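# Balance a bar level on the stand's ridge

## Task

Place the bar across the ridge at the top of the stand so that it sits very nearly horizontal, balanced there unaided and staying that way; a bar that only stays put because a gripper is holding or propping it at the end does not count.

## Robot and tools

Robot: two Kinova Gen3 seven-joint arms, named left_arm and right_arm, each ending in a Robotiq 2F-85 parallel gripper. The names are not image sides. Bases in the scene frame: left_arm at (+0.011, +0.418, 0) m, right_arm at (+0.047, -0.428, 0) m, each turned slightly about z. The scene frame has its origin on the table top midway between the arms, +x out over the table, +z up, and left_arm on the +y side.

Gripper frame: fingers point along the gripper's +z; the pads close along its y axis. The reported end_effector_position is the point between the pads when closed; closed fingertips reach about 19 mm past it (about 6 mm when fully open). Closing also pushes the pads roughly 13 mm farther out, so leave that clearance above surfaces.

The 16-number row (used by both execute_actions and move): one flat list covering both arms. Numbers 1-8 are left_arm: dx, dy, dz, rx, ry, rz, gripper position, gripper speed. Numbers 9-16 are the same eight for right_arm. All lie in [-1, 1]. dx..rz are an offset, not a pose: they describe the target relative to the gripper's pose in the most recent result that showed it (or, before any such result, and in the second or later call within one reply, relative to where the arm is when the action begins), expressed in that gripper's own axes. Scale: 1.0 equals 0.6 m for dx/dy/dz and 180 degrees for the rotation; rx, ry, rz form a single rotation vector. Zeros therefore mean 'go back to the reference pose', not 'hold still'. Gripper position is absolute: +1 fully open (85 mm), 0 about 41 mm, pads touch near -0.8, -1 closes until blocked (firm grip, roughly 190-235 N per pad). Gripper speed: -1 about 20 mm/s, 0 about 85 mm/s, +1 about 150 mm/s. To leave a gripper unchanged, repeat its previous position and speed; a 0 is itself a command. For a soft grip, open, then close to just under the object's width.

execute_actions(actions, pictures): actions is a list with at most one item. Empty list: just report the state. An item with rows (1 to 15 rows, each 16 numbers) and optional steps (at most 15, default 15) drives one row per 1/30 s step, repeating the last row; every row counts from the same reference pose, not from the preceding row. An item with only steps (up to 300) is a wait counted from the previous result, reply time included. pictures toggles camera images.

move(target, speed): target is one 16-number row as above. Each gripper travels in a straight line toward its target; both paths finish together, lasting 0.5-10 s (cut off at 10 s). speed is the path's top speed in m/s, 0.002-0.5, default 0.25; rotation is capped at twice that in rad/s. Paths ignore obstacles and the other arm, and grippers can lag, drift or overshoot speed, especially near full reach. Faster contact hits harder; aiming far beyond a contact presses harder.

wait(seconds): 0-10 s of letting the scene run with nothing new sent.

zoom_image(camera, region): camera is cam_head_left or cam_head_right (both 896x504); region is [x0, y0, x1, y1] in pixels from the top-left, at most 504x504.



Control details: each step, the commanded pose is clipped to within 70 mm and 16 degrees of the measured pose, then reached by damped IK, position taking priority over orientation. Large moves may need several actions; after an action the arm only continues to its last clipped pose. Reported positions may be off, more at long reach.

Results: a state line 'left_arm: … | right_arm: …' with each end_effector_position (m) and end_effector_quat_wxyz in the scene frame; position_measured_pct for each gripper (about 50 - 50 x position; 0 = fully open; stopping below about 90 short of the target means something is held or in the way, about 90 means pads met). A 'Hand target' line gives the pose each arm is currently driven toward. 'pose unreachable' means the clearance check altered or blocked that arm's command; HELD marks steps where the row was not sent. A move adds a 'move:' line with the ending (done, off_target, moving, held, fault), limits that acted (paced = pose clipped; held = some steps blocked, after which the arm can jump fast), and each gripper's distance from its target.

Avoid: knocking anything off the table (fails the task), dropping or slamming the bar, pressing hard, and letting the arms collide or push each other. Contact torque reaching a joint's load limit (46.9 N m for the first four joints, 29.5 N m for the wrist joints, held weight included) stops that arm for 10 s. Holding loads heats motors: a MOTOR HOT warning appears from 60 °C, and at 75 °C the arm weakens and sinks (OVER-TEMPERATURE FAULT). Loose objects may occasionally get a small push, so confirm the bar remains level after releasing and backing the grippers away.

Each tool is called by a JSON object that holds its "method" and its "body".

## Session

{"method": "execute_actions", "body": {"actions": []}}

Scene clock: 0.00 s of 4100.00 s.
left_arm: end_effector_position=(+0.1323, -0.0052, +0.3081) position_measured_pct=0.0 end_effector_quat_wxyz=(+0.077, -0.217, +0.971, -0.072) | right_arm: end_effector_position=(+0.2960, -0.4265, +0.3549) position_measured_pct=0.0 end_effector_quat_wxyz=(+0.526, +0.787, +0.213, -0.244)
Joint positions: left_arm=[ 1.471  0.236 -0.361  1.608 -0.065  1.158  3.311] | right_arm=[-1.03   0.443  0.027  1.851  0.58   1.954  4.302]
Joint velocities: left_arm=[ 0.001  0.    -0.     0.001 -0.001 -0.     0.   ] | right_arm=[-0.     0.001 -0.001 -0.     0.    -0.     0.   ]
Motor temperatures (°C, as the motors report them): left_arm=[34 32 28 31 34 43 36] | right_arm=[33 33 27 27 37 39 38]
Hand target (left_arm): +0.132, -0.005, +0.308; +0.077, -0.217, +0.971, -0.072
Hand target (right_arm): +0.296, -0.427, +0.355; +0.526, +0.787, +0.213, -0.244

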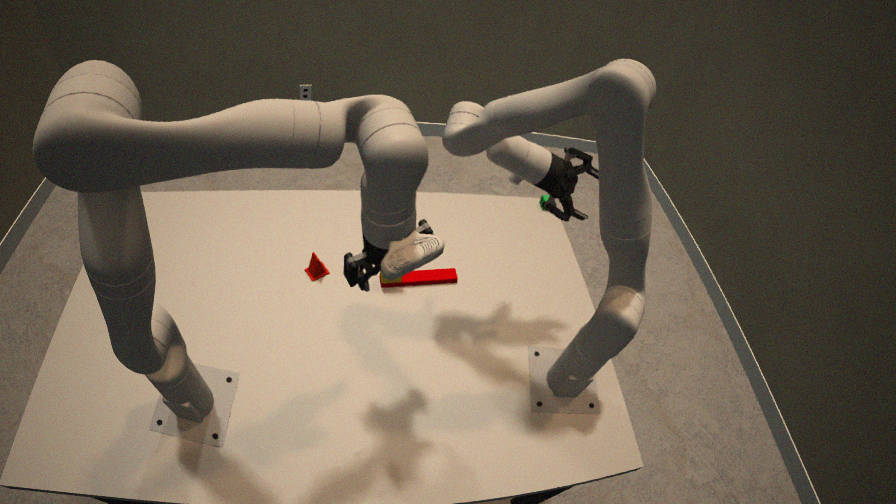

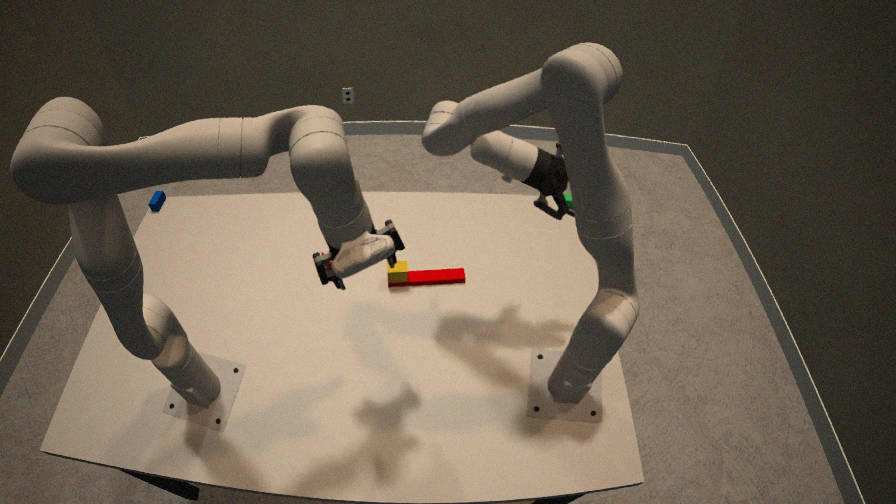

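{"method": "zoom_image", "body": {"camera": "cam_head_left", "region": [290, 240, 350, 295]}}

{"method": "zoom_image", "body": {"camera": "cam_head_right", "region": [375, 245, 475, 305]}}

{"method": "zoom_image", "body": {"camera": "cam_head_left", "region": [370, 245, 470, 305]}}

Region (290, 240, 350, 295) of cam_head_left's 896x504 image, scaled by 8.400, with more detail than that image has; it fills the top 462 rows of this view, and the rest is white.

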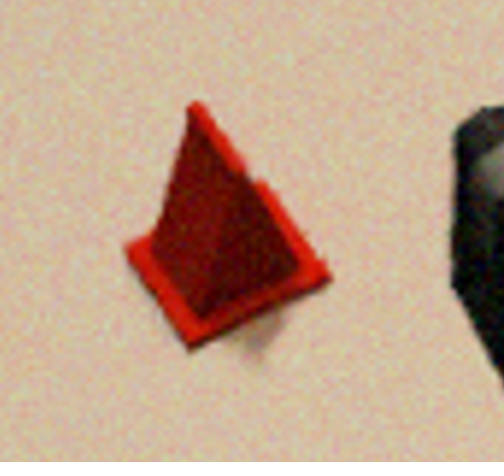

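Region (375, 245, 475, 305) of cam_head_right's 896x504 image, scaled by 5.040, with more detail than that image has; it fills the top 302 rows of this view, and the rest is white.

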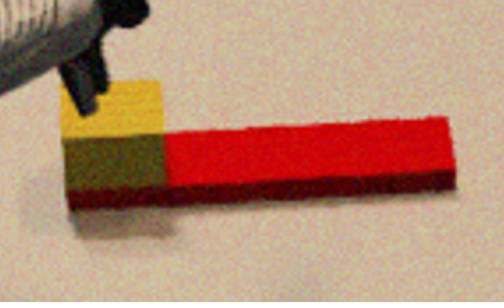

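Region (370, 245, 470, 305) of cam_head_left's 896x504 image, scaled by 5.040, with more detail than that image has; it fills the top 302 rows of this view, and the rest is white.

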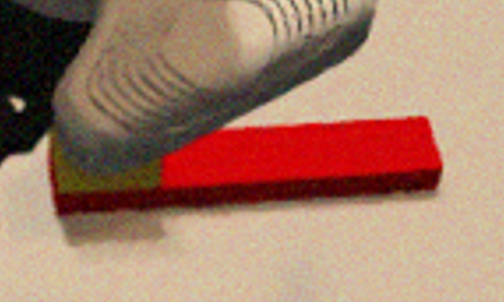

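{"method": "move", "body": {"target": [-0.261,-0.1315,0.436,-0.0486,0.0469,0.1065,1,0, 0,0,0.3,0,0,0,1,0], "speed": 0.15}}

{"method": "zoom_image", "body": {"camera": "cam_head_left", "region": [350, 225, 470, 305]}}

{"method": "zoom_image", "body": {"camera": "cam_head_right", "region": [355, 225, 475, 305]}}

Scene clock: 48.00 s of 4100.00 s.
left_arm: end_effector_position=(+0.3521, -0.0352, +0.0836) position_measured_pct=0.0 end_effector_quat_wxyz=(+0.001, -0.051, +0.999, +0.001) | right_arm: end_effector_position=(+0.2678, -0.5941, +0.2955) position_measured_pct=0.0 end_effector_quat_wxyz=(+0.526, +0.787, +0.212, -0.244)
Joint positions: left_arm=[ 0.856  0.829 -0.236  1.345  0.203  0.992  2.41 ] | right_arm=[-0.784  0.373  0.119  2.3    0.818  1.515  4.232]
Joint velocities: left_arm=[-0.003  0.007 -0.001 -0.002  0.     0.001 -0.001] | right_arm=[ 0.001 -0.001  0.002  0.001  0.     0.     0.001]
Motor temperatures (°C, as the motors report them): left_arm=[34 33 28 31 34 43 36] | right_arm=[33 33 27 27 37 39 38]
Hand target (left_arm): +0.352, -0.035, +0.083; +0.001, -0.051, +0.999, +0.001
Hand target (right_arm): +0.268, -0.594, +0.295; +0.526, +0.787, +0.212, -0.244
Off the commanded pose (left_arm): 0.001 m, 0 deg.
Off the commanded pose (right_arm): 0.001 m, 0 deg.
After step 90, 42.47 s passed at rest.
move: done

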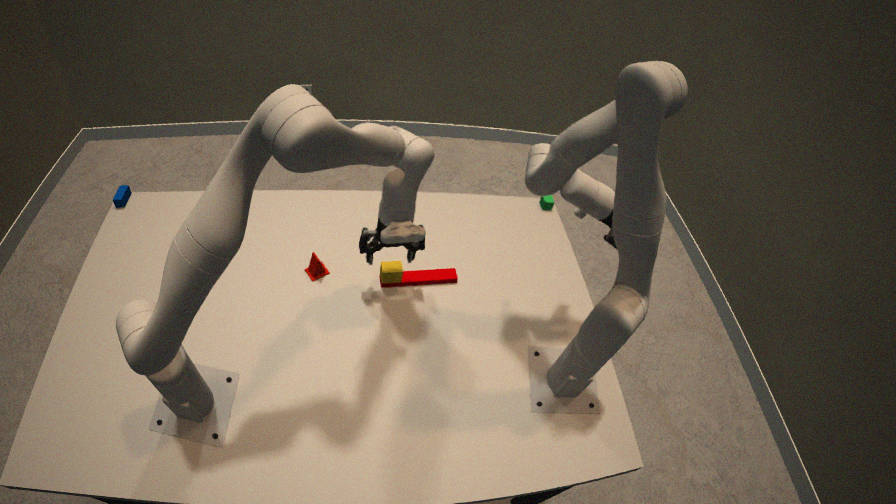

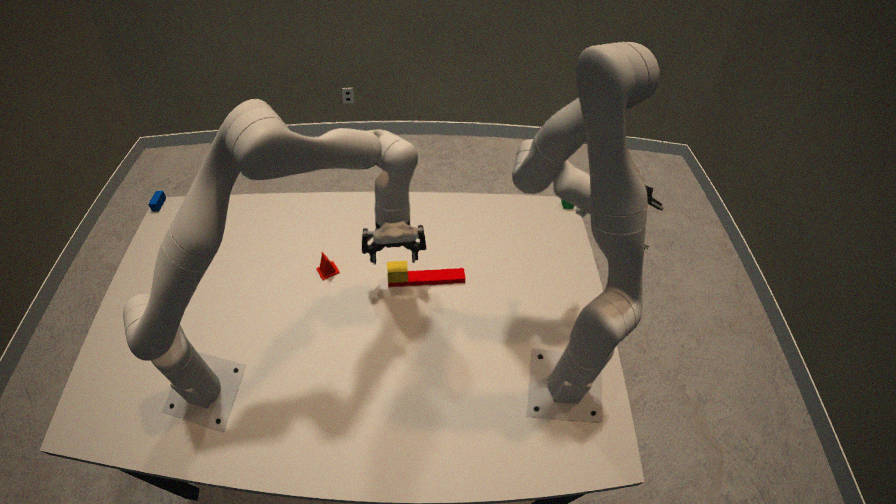

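Region (350, 225, 470, 305) of cam_head_left's 896x504 image, scaled by 4.200, with more detail than that image has.

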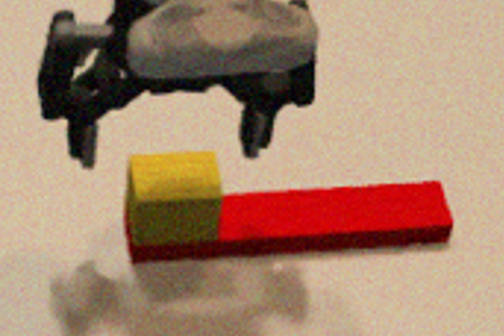

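Region (355, 225, 475, 305) of cam_head_right's 896x504 image, scaled by 4.200, with more detail than that image has.

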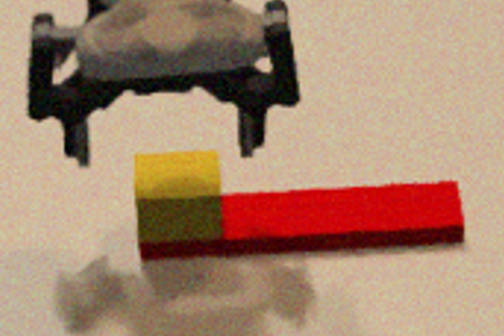

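{"method": "move", "body": {"target": [0,-0.008,0.073,0,0,0,1,0, 0,0,0,0,0,0,1,0], "speed": 0.04}}

{"method": "zoom_image", "body": {"camera": "cam_head_left", "region": [350, 225, 470, 305]}}

{"method": "zoom_image", "body": {"camera": "cam_head_right", "region": [355, 225, 475, 305]}}

Scene clock: 61.23 s of 4100.00 s.
left_arm: end_effector_position=(+0.3525, -0.0398, +0.0398) position_measured_pct=0.0 end_effector_quat_wxyz=(+0.001, -0.051, +0.999, +0.001) | right_arm: end_effector_position=(+0.2678, -0.5941, +0.2955) position_measured_pct=0.0 end_effector_quat_wxyz=(+0.526, +0.787, +0.212, -0.244)
Joint positions: left_arm=[ 0.855  0.9   -0.225  1.358  0.219  0.909  2.404] | right_arm=[-0.784  0.373  0.119  2.3    0.818  1.515  4.232]
Joint velocities: left_arm=[-0.001  0.004  0.    -0.002 -0.001 -0.002 -0.   ] | right_arm=[ 0.    -0.001  0.    -0.    -0.    -0.001  0.001]
Motor temperatures (°C, as the motors report them): left_arm=[34 33 28 31 34 43 36] | right_arm=[33 33 27 27 37 39 38]
Hand target (left_arm): +0.352, -0.040, +0.040; +0.001, -0.051, +0.999, +0.001
Hand target (right_arm): +0.268, -0.594, +0.295; +0.526, +0.787, +0.212, -0.244
Off the commanded pose (left_arm): 0.000 m, 0 deg.
Off the commanded pose (right_arm): 0.000 m, 0 deg.
After step 90, 8.87 s passed at rest.
move: done

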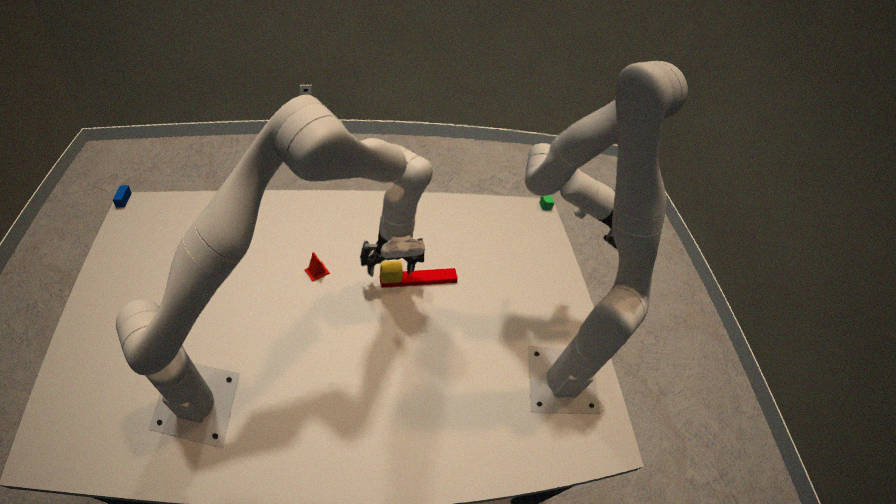

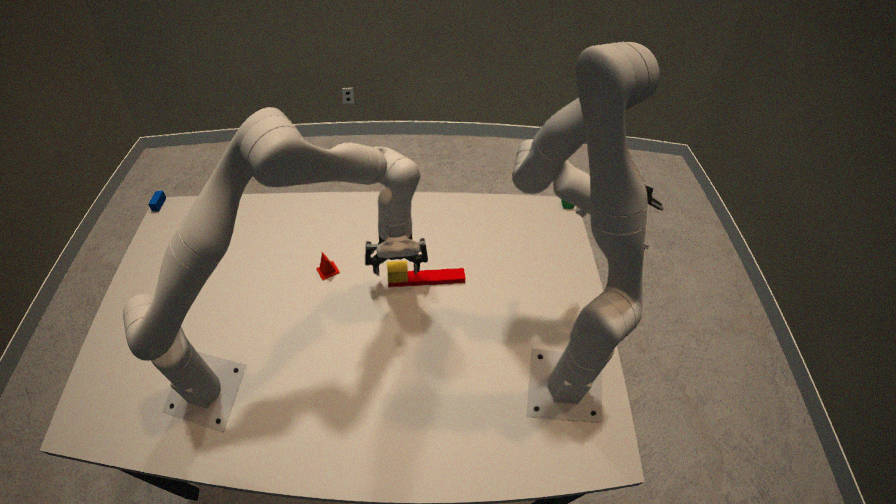

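Region (350, 225, 470, 305) of cam_head_left's 896x504 image, scaled by 4.200, with more detail than that image has.

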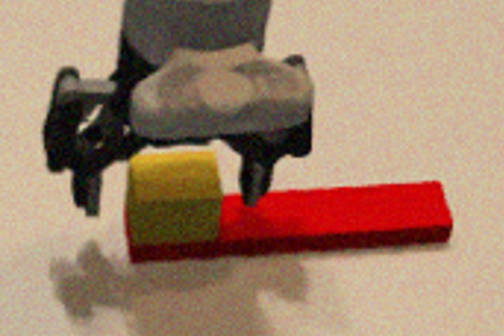

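Region (355, 225, 475, 305) of cam_head_right's 896x504 image, scaled by 4.200, with more detail than that image has.

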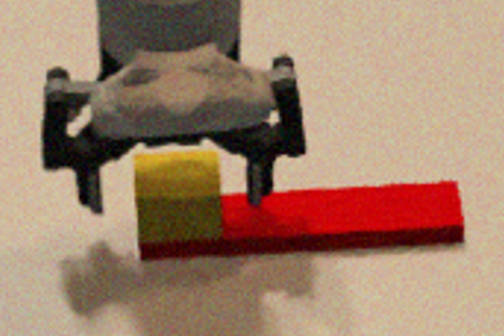

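{"method": "move", "body": {"target": [0,-0.003,0,0,0,0,-1,-0.6, 0,0,0,0,0,0,1,0], "speed": 0.01}}

{"method": "move", "body": {"target": [0,0,-0.15,0,0,0,-1,-0.6, 0,0,0,0,0,0,1,0], "speed": 0.08}}

{"method": "move", "body": {"target": [-0.05,0.347,0,0,0,-0.144,-1,-0.6, 0,0,0,0,0,0,1,0], "speed": 0.12}}

{"method": "zoom_image", "body": {"camera": "cam_head_left", "region": [275, 200, 395, 295]}}

{"method": "zoom_image", "body": {"camera": "cam_head_right", "region": [285, 200, 405, 295]}}

Scene clock: 74.90 s of 4100.00 s.
left_arm: end_effector_position=(+0.3528, -0.0419, +0.0403) position_measured_pct=42.9 end_effector_quat_wxyz=(+0.002, -0.051, +0.999, +0.001) | right_arm: end_effector_position=(+0.2678, -0.5941, +0.2955) position_measured_pct=0.0 end_effector_quat_wxyz=(+0.526, +0.787, +0.212, -0.244)
Joint positions: left_arm=[ 0.856  0.902 -0.225  1.35   0.219  0.912  2.406] | right_arm=[-0.784  0.373  0.119  2.3    0.818  1.515  4.232]
Joint velocities: left_arm=[ 0.    -0.    -0.001  0.     0.    -0.    -0.001] | right_arm=[-0.001  0.001  0.    -0.     0.     0.001  0.   ]
Motor temperatures (°C, as the motors report them): left_arm=[34 33 28 31 34 43 36] | right_arm=[33 33 27 27 37 39 38]
Hand target (left_arm): +0.353, -0.042, +0.040; +0.001, -0.051, +0.999, +0.001
Hand target (right_arm): +0.268, -0.594, +0.295; +0.526, +0.787, +0.212, -0.244
Off the commanded pose (left_arm): 0.001 m, 0 deg.
Off the commanded pose (right_arm): 0.000 m, 0 deg.
After step 90, 9.43 s passed at rest.
move: done

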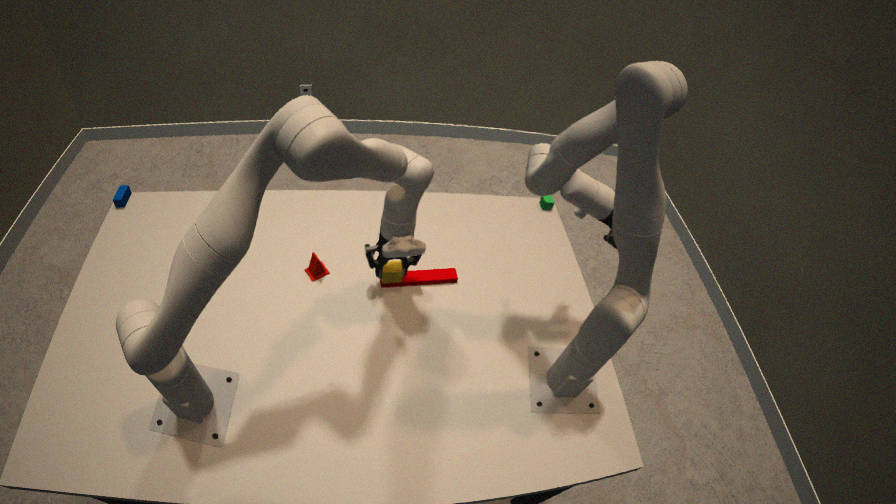

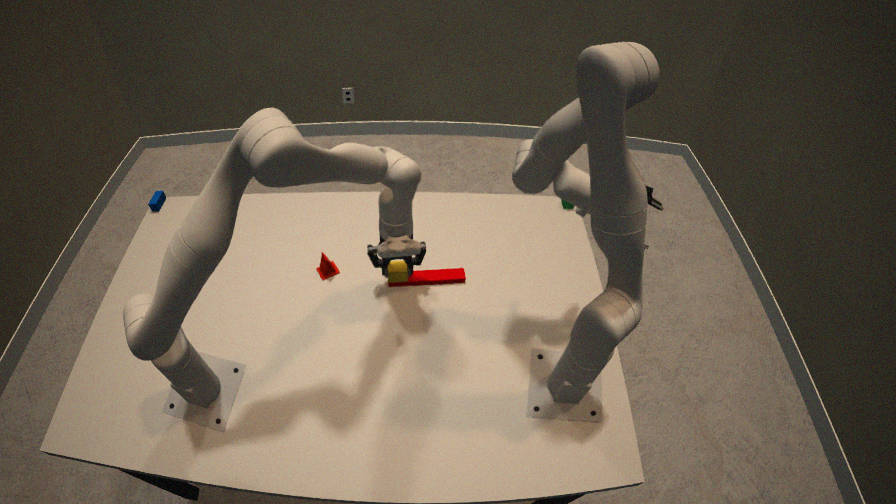

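Scene clock: 76.37 s of 4100.00 s.
left_arm: end_effector_position=(+0.3528, -0.0422, +0.1303) position_measured_pct=42.9 end_effector_quat_wxyz=(+0.002, -0.051, +0.999, +0.001) | right_arm: end_effector_position=(+0.2678, -0.5941, +0.2955) position_measured_pct=0.0 end_effector_quat_wxyz=(+0.526, +0.787, +0.212, -0.244)
Joint positions: left_arm=[ 0.863  0.783 -0.244  1.27   0.188  1.11   2.431] | right_arm=[-0.784  0.373  0.119  2.3    0.818  1.515  4.232]
Joint velocities: left_arm=[-0.001 -0.     0.    -0.002  0.    -0.    -0.001] | right_arm=[-0.     0.001 -0.     0.     0.     0.001 -0.   ]
Motor temperatures (°C, as the motors report them): left_arm=[34 33 28 31 34 43 36] | right_arm=[33 33 27 27 37 39 38]
Hand target (left_arm): +0.353, -0.042, +0.130; +0.002, -0.051, +0.999, +0.000
Hand target (right_arm): +0.268, -0.594, +0.295; +0.526, +0.787, +0.212, -0.244
Off the commanded pose (left_arm): 0.000 m, 0 deg.
Off the commanded pose (right_arm): 0.000 m, 0 deg.
move: done

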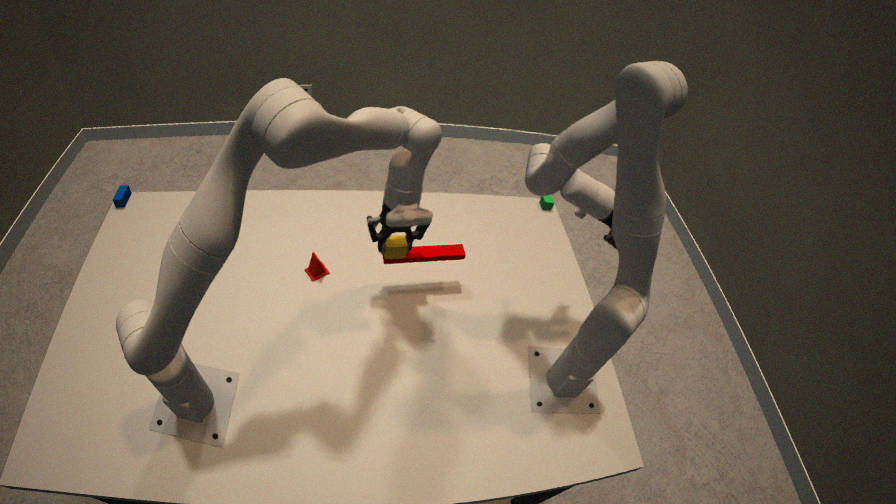

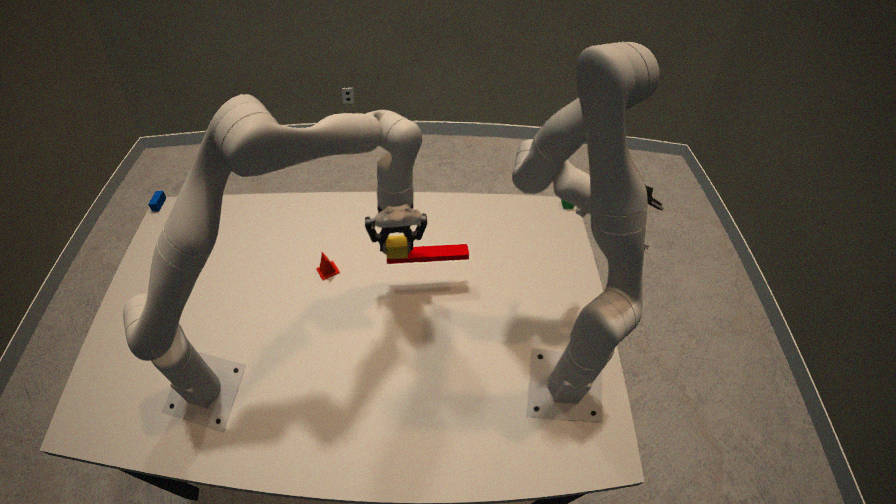

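Scene clock: 78.60 s of 4100.00 s.
left_arm: end_effector_position=(+0.3623, +0.1685, +0.1309) position_measured_pct=42.9 end_effector_quat_wxyz=(+0.002, -0.274, +0.962, +0.001) | right_arm: end_effector_position=(+0.2678, -0.5941, +0.2955) position_measured_pct=0.0 end_effector_quat_wxyz=(+0.526, +0.787, +0.212, -0.244)
Joint positions: left_arm=[ 0.687  0.52  -0.397  1.812  0.252  0.857  2.451] | right_arm=[-0.784  0.373  0.119  2.3    0.818  1.515  4.232]
Joint velocities: left_arm=[-0.002 -0.001 -0.002  0.001  0.001  0.    -0.001] | right_arm=[-0.    -0.    -0.001  0.     0.     0.001  0.   ]
Motor temperatures (°C, as the motors report them): left_arm=[34 33 28 31 34 43 36] | right_arm=[33 33 27 27 37 39 38]
Hand target (left_arm): +0.362, +0.169, +0.131; +0.002, -0.274, +0.962, +0.001
Hand target (right_arm): +0.268, -0.594, +0.295; +0.526, +0.787, +0.212, -0.244
Off the commanded pose (left_arm): 0.001 m, 0 deg.
Off the commanded pose (right_arm): 0.000 m, 0 deg.
move: done

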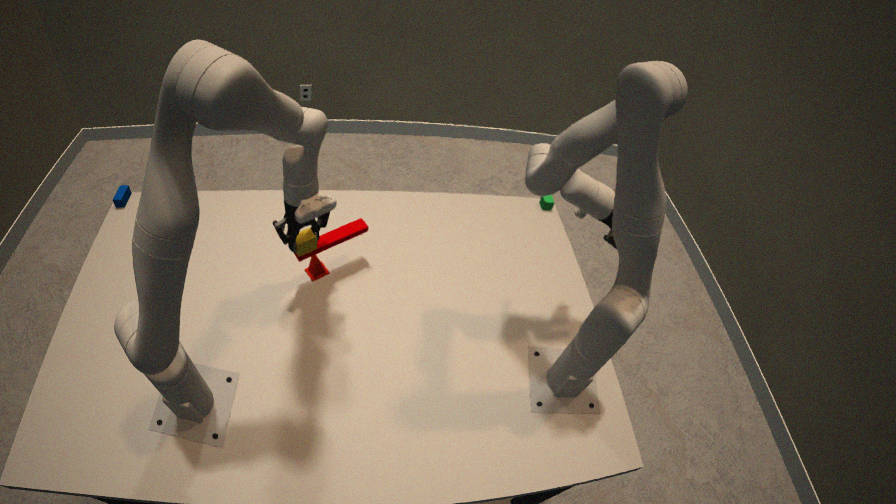

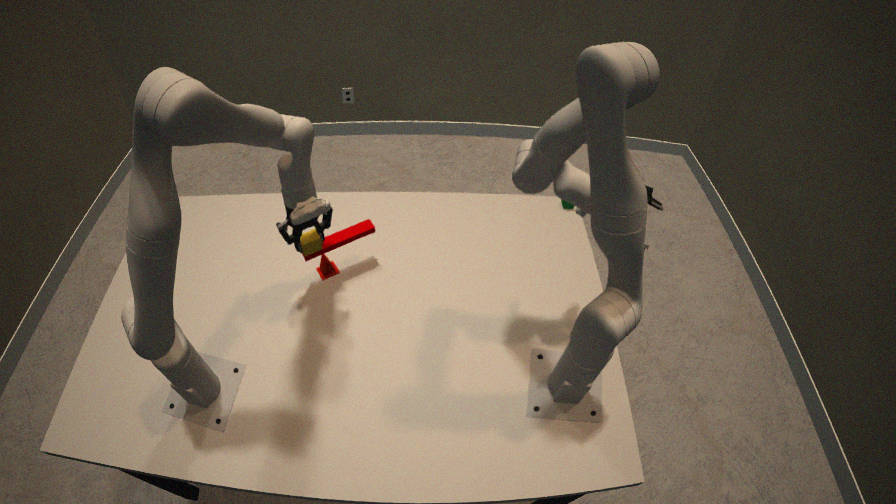

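Region (275, 200, 395, 295) of cam_head_left's 896x504 image, scaled by 4.200, with more detail than that image has; it fills the top 399 rows of this view, and the rest is white.

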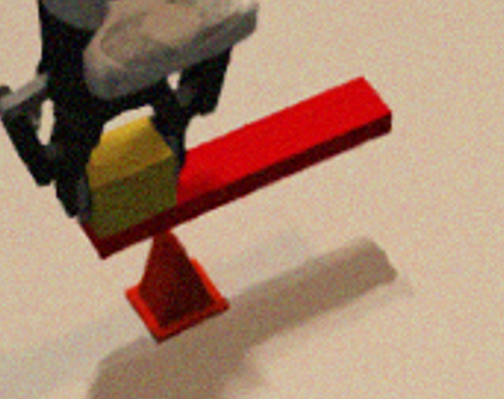

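Region (285, 200, 405, 295) of cam_head_right's 896x504 image, scaled by 4.200, with more detail than that image has; it fills the top 399 rows of this view, and the rest is white.

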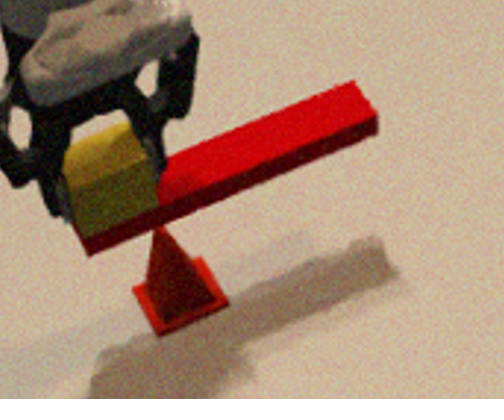

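{"method": "move", "body": {"target": [-0.009,0.010,0.043,0,0,0,-1,-0.6, 0,0,0,0,0,0,1,0], "speed": 0.03}}

{"method": "zoom_image", "body": {"camera": "cam_head_left", "region": [285, 225, 355, 290]}}

{"method": "zoom_image", "body": {"camera": "cam_head_right", "region": [295, 225, 365, 290]}}

Scene clock: 92.27 s of 4100.00 s.
left_arm: end_effector_position=(+0.3638, +0.1765, +0.1052) position_measured_pct=42.9 end_effector_quat_wxyz=(+0.002, -0.274, +0.962, +0.001) | right_arm: end_effector_position=(+0.2678, -0.5941, +0.2955) position_measured_pct=0.0 end_effector_quat_wxyz=(+0.526, +0.787, +0.212, -0.244)
Joint positions: left_arm=[ 0.658  0.558 -0.382  1.854  0.278  0.781  2.409] | right_arm=[-0.784  0.373  0.119  2.3    0.818  1.515  4.232]
Joint velocities: left_arm=[-0.001  0.001 -0.     0.002  0.    -0.    -0.002] | right_arm=[-0.001 -0.001  0.    -0.     0.    -0.001 -0.   ]
Motor temperatures (°C, as the motors report them): left_arm=[34 34 28 31 34 43 36] | right_arm=[33 33 27 27 37 39 38]
Hand target (left_arm): +0.364, +0.177, +0.105; +0.002, -0.274, +0.962, +0.001
Hand target (right_arm): +0.268, -0.594, +0.295; +0.526, +0.787, +0.212, -0.244
Off the commanded pose (left_arm): 0.000 m, 0 deg.
Off the commanded pose (right_arm): 0.000 m, 0 deg.
After step 90, 9.50 s passed at rest.
move: done

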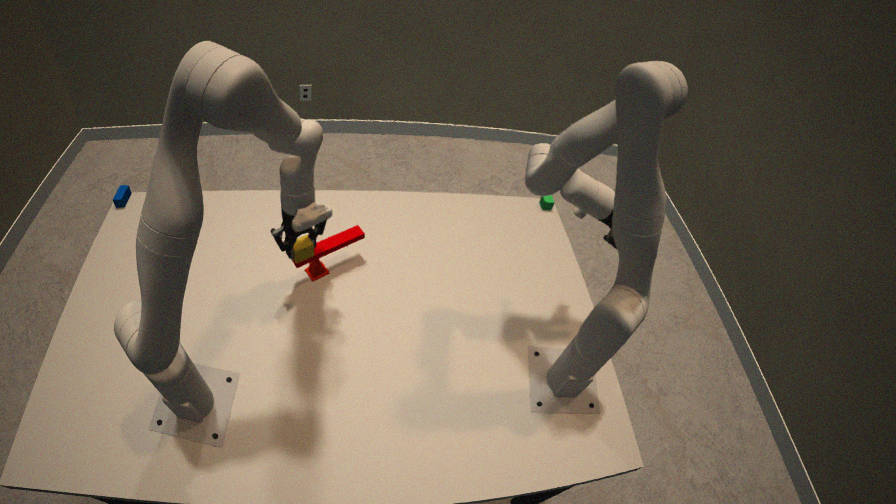

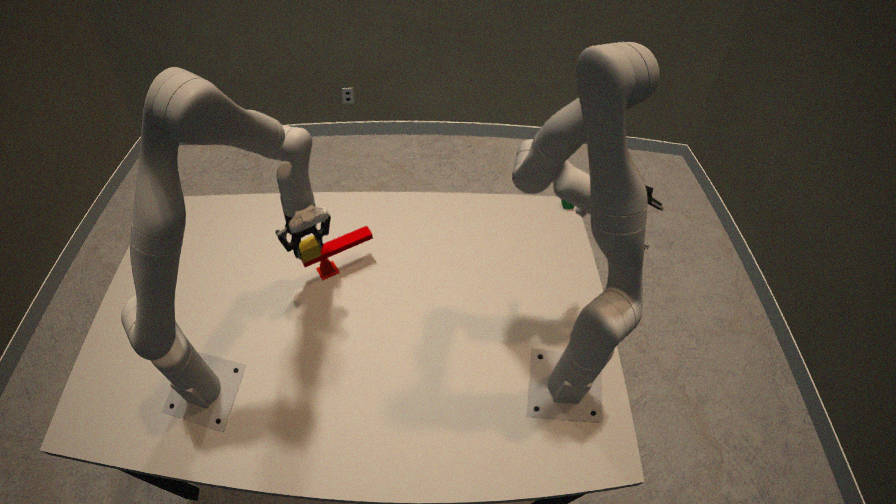

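Region (285, 225, 355, 290) of cam_head_left's 896x504 image, scaled by 7.200, with more detail than that image has; it fills the top 468 rows of this view, and the rest is white.

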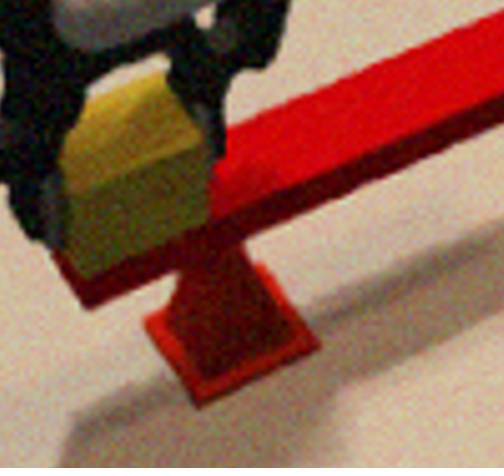

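Region (295, 225, 365, 290) of cam_head_right's 896x504 image, scaled by 7.200, with more detail than that image has; it fills the top 468 rows of this view, and the rest is white.

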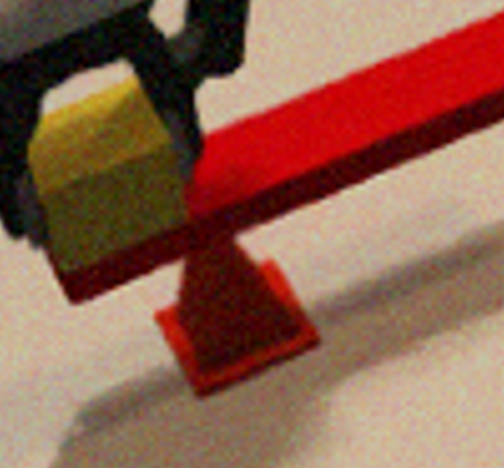

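{"method": "move", "body": {"target": [0,0,0.007,0,0,0,-1,-0.6, 0,0,0,0,0,0,1,0], "speed": 0.005}}

Scene clock: 96.03 s of 4100.00 s.
left_arm: end_effector_position=(+0.3638, +0.1766, +0.1010) position_measured_pct=42.9 end_effector_quat_wxyz=(+0.002, -0.274, +0.962, +0.001) | right_arm: end_effector_position=(+0.2679, -0.5941, +0.2955) position_measured_pct=0.0 end_effector_quat_wxyz=(+0.526, +0.787, +0.212, -0.244)
Joint positions: left_arm=[ 0.655  0.565 -0.378  1.858  0.282  0.769  2.406] | right_arm=[-0.784  0.373  0.119  2.3    0.818  1.515  4.232]
Joint velocities: left_arm=[-0.001 -0.     0.001  0.001  0.001 -0.    -0.   ] | right_arm=[-0.001  0.    -0.     0.     0.    -0.002  0.   ]
Motor temperatures (°C, as the motors report them): left_arm=[34 34 28 31 34 43 36] | right_arm=[33 33 27 27 37 39 38]
Hand target (left_arm): +0.364, +0.177, +0.101; +0.002, -0.274, +0.962, +0.001
Hand target (right_arm): +0.268, -0.594, +0.295; +0.526, +0.787, +0.212, -0.244
Off the commanded pose (left_arm): 0.000 m, 0 deg.
Off the commanded pose (right_arm): 0.000 m, 0 deg.
move: done

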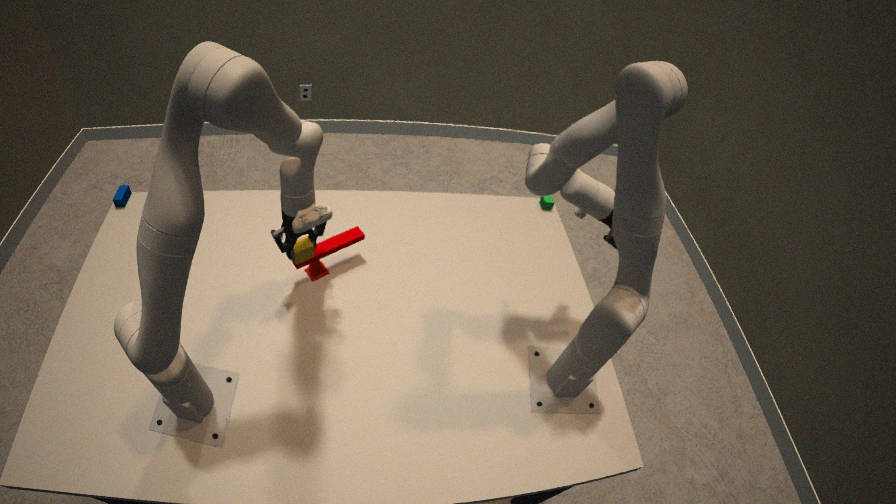

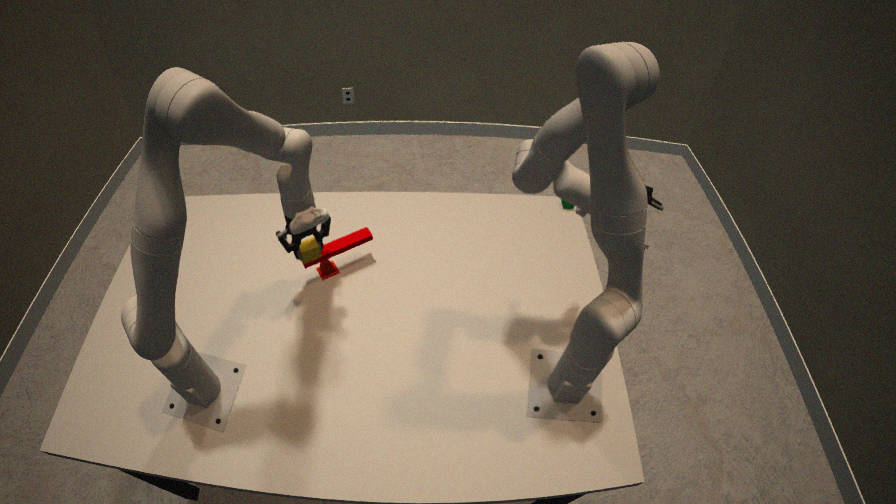

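{"method": "move", "body": {"target": [0,0,0.004,0,0,0,-1,-0.6, 0,0,0,0,0,0,1,0], "speed": 0.004}}

{"method": "move", "body": {"target": [0,0,0.004,0,0,0,-1,-0.6, 0,0,0,0,0,0,1,0], "speed": 0.004}}

Scene clock: 100.37 s of 4100.00 s.
left_arm: end_effector_position=(+0.3640, +0.1764, +0.0995) position_measured_pct=42.9 end_effector_quat_wxyz=(+0.002, -0.274, +0.962, +0.000) | right_arm: end_effector_position=(+0.2679, -0.5941, +0.2955) position_measured_pct=0.0 end_effector_quat_wxyz=(+0.526, +0.787, +0.212, -0.244)
Joint positions: left_arm=[ 0.654  0.568 -0.377  1.86   0.284  0.763  2.403] | right_arm=[-0.784  0.373  0.119  2.3    0.818  1.515  4.232]
Joint velocities: left_arm=[ 0.     0.001 -0.    -0.    -0.001 -0.001 -0.   ] | right_arm=[ 0.  0. -0.  0.  0.  0. -0.]
Motor temperatures (°C, as the motors report them): left_arm=[34 34 28 31 34 43 36] | right_arm=[33 33 27 27 37 39 38]
Hand target (left_arm): +0.364, +0.177, +0.099; +0.002, -0.274, +0.962, +0.001
Hand target (right_arm): +0.268, -0.594, +0.295; +0.526, +0.787, +0.212, -0.244
Off the commanded pose (left_arm): 0.001 m, 0 deg.
Off the commanded pose (right_arm): 0.000 m, 0 deg.
After step 90, 0.53 s passed at rest.
move: done

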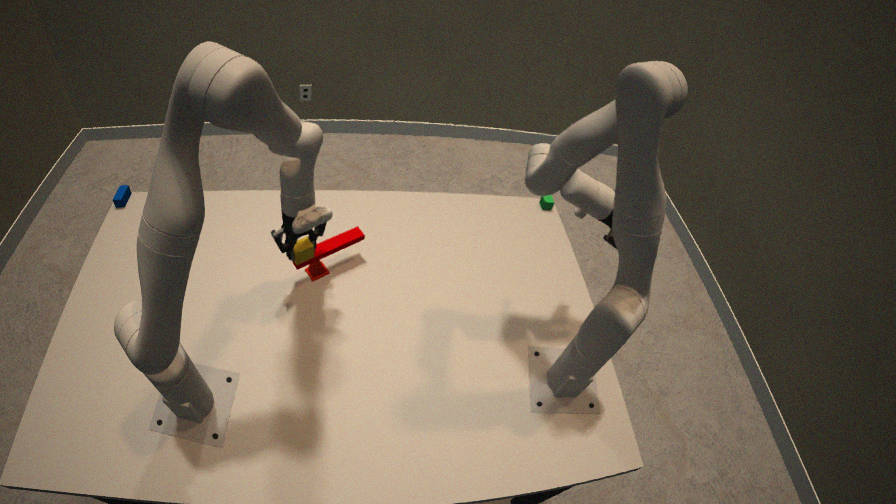

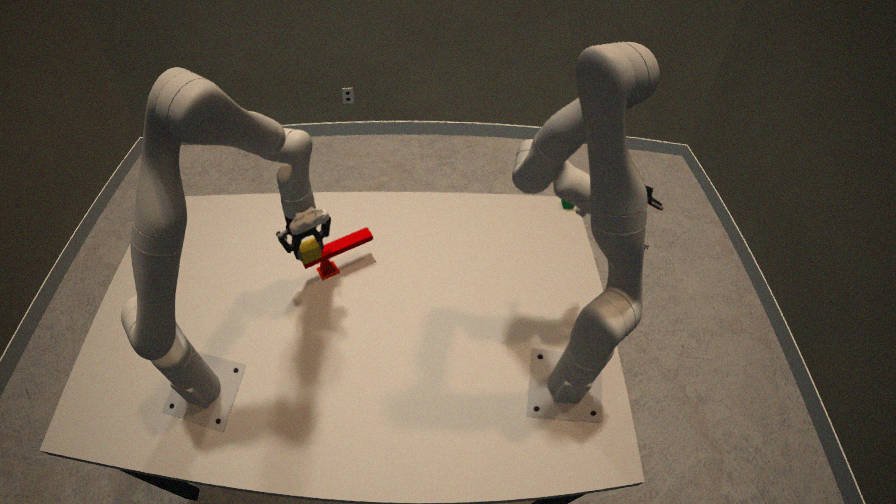

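Scene clock: 101.20 s of 4100.00 s.
left_arm: end_effector_position=(+0.3648, +0.1758, +0.0992) position_measured_pct=42.9 end_effector_quat_wxyz=(+0.004, -0.274, +0.962, -0.002) | right_arm: end_effector_position=(+0.2679, -0.5941, +0.2955) position_measured_pct=0.0 end_effector_quat_wxyz=(+0.526, +0.787, +0.212, -0.244)
Joint positions: left_arm=[ 0.652  0.567 -0.376  1.862  0.287  0.758  2.401] | right_arm=[-0.784  0.373  0.119  2.3    0.818  1.515  4.232]
Joint velocities: left_arm=[-0.001  0.001 -0.001 -0.     0.001 -0.    -0.001] | right_arm=[-0.001 -0.    -0.001  0.     0.    -0.001 -0.001]
Motor temperatures (°C, as the motors report them): left_arm=[34 34 28 31 34 43 36] | right_arm=[33 33 27 27 37 39 38]
Hand target (left_arm): +0.364, +0.176, +0.097; +0.002, -0.274, +0.962, +0.000
Hand target (right_arm): +0.268, -0.594, +0.295; +0.526, +0.787, +0.212, -0.244
Off the commanded pose (left_arm): 0.002 m, 0 deg.
Off the commanded pose (right_arm): 0.000 m, 0 deg.
move: done

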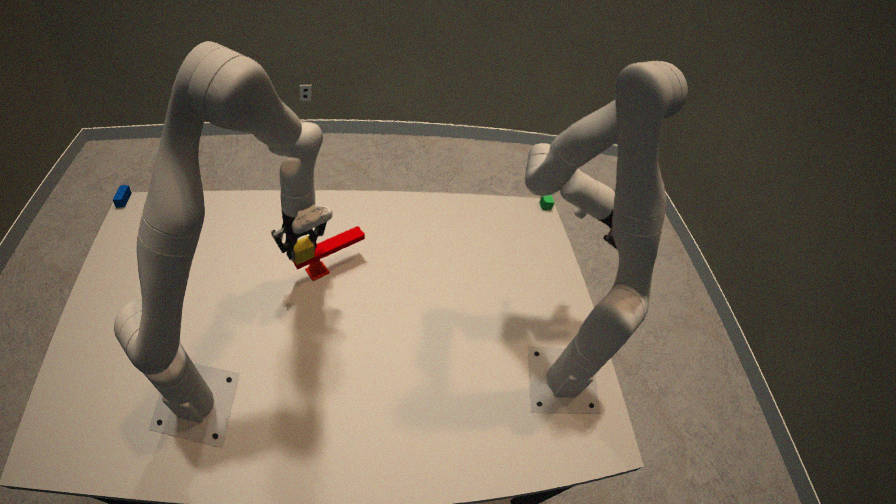

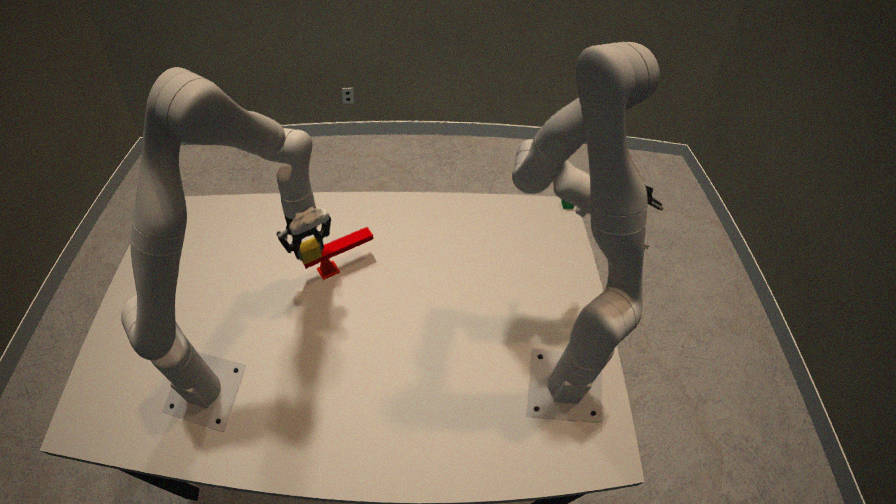

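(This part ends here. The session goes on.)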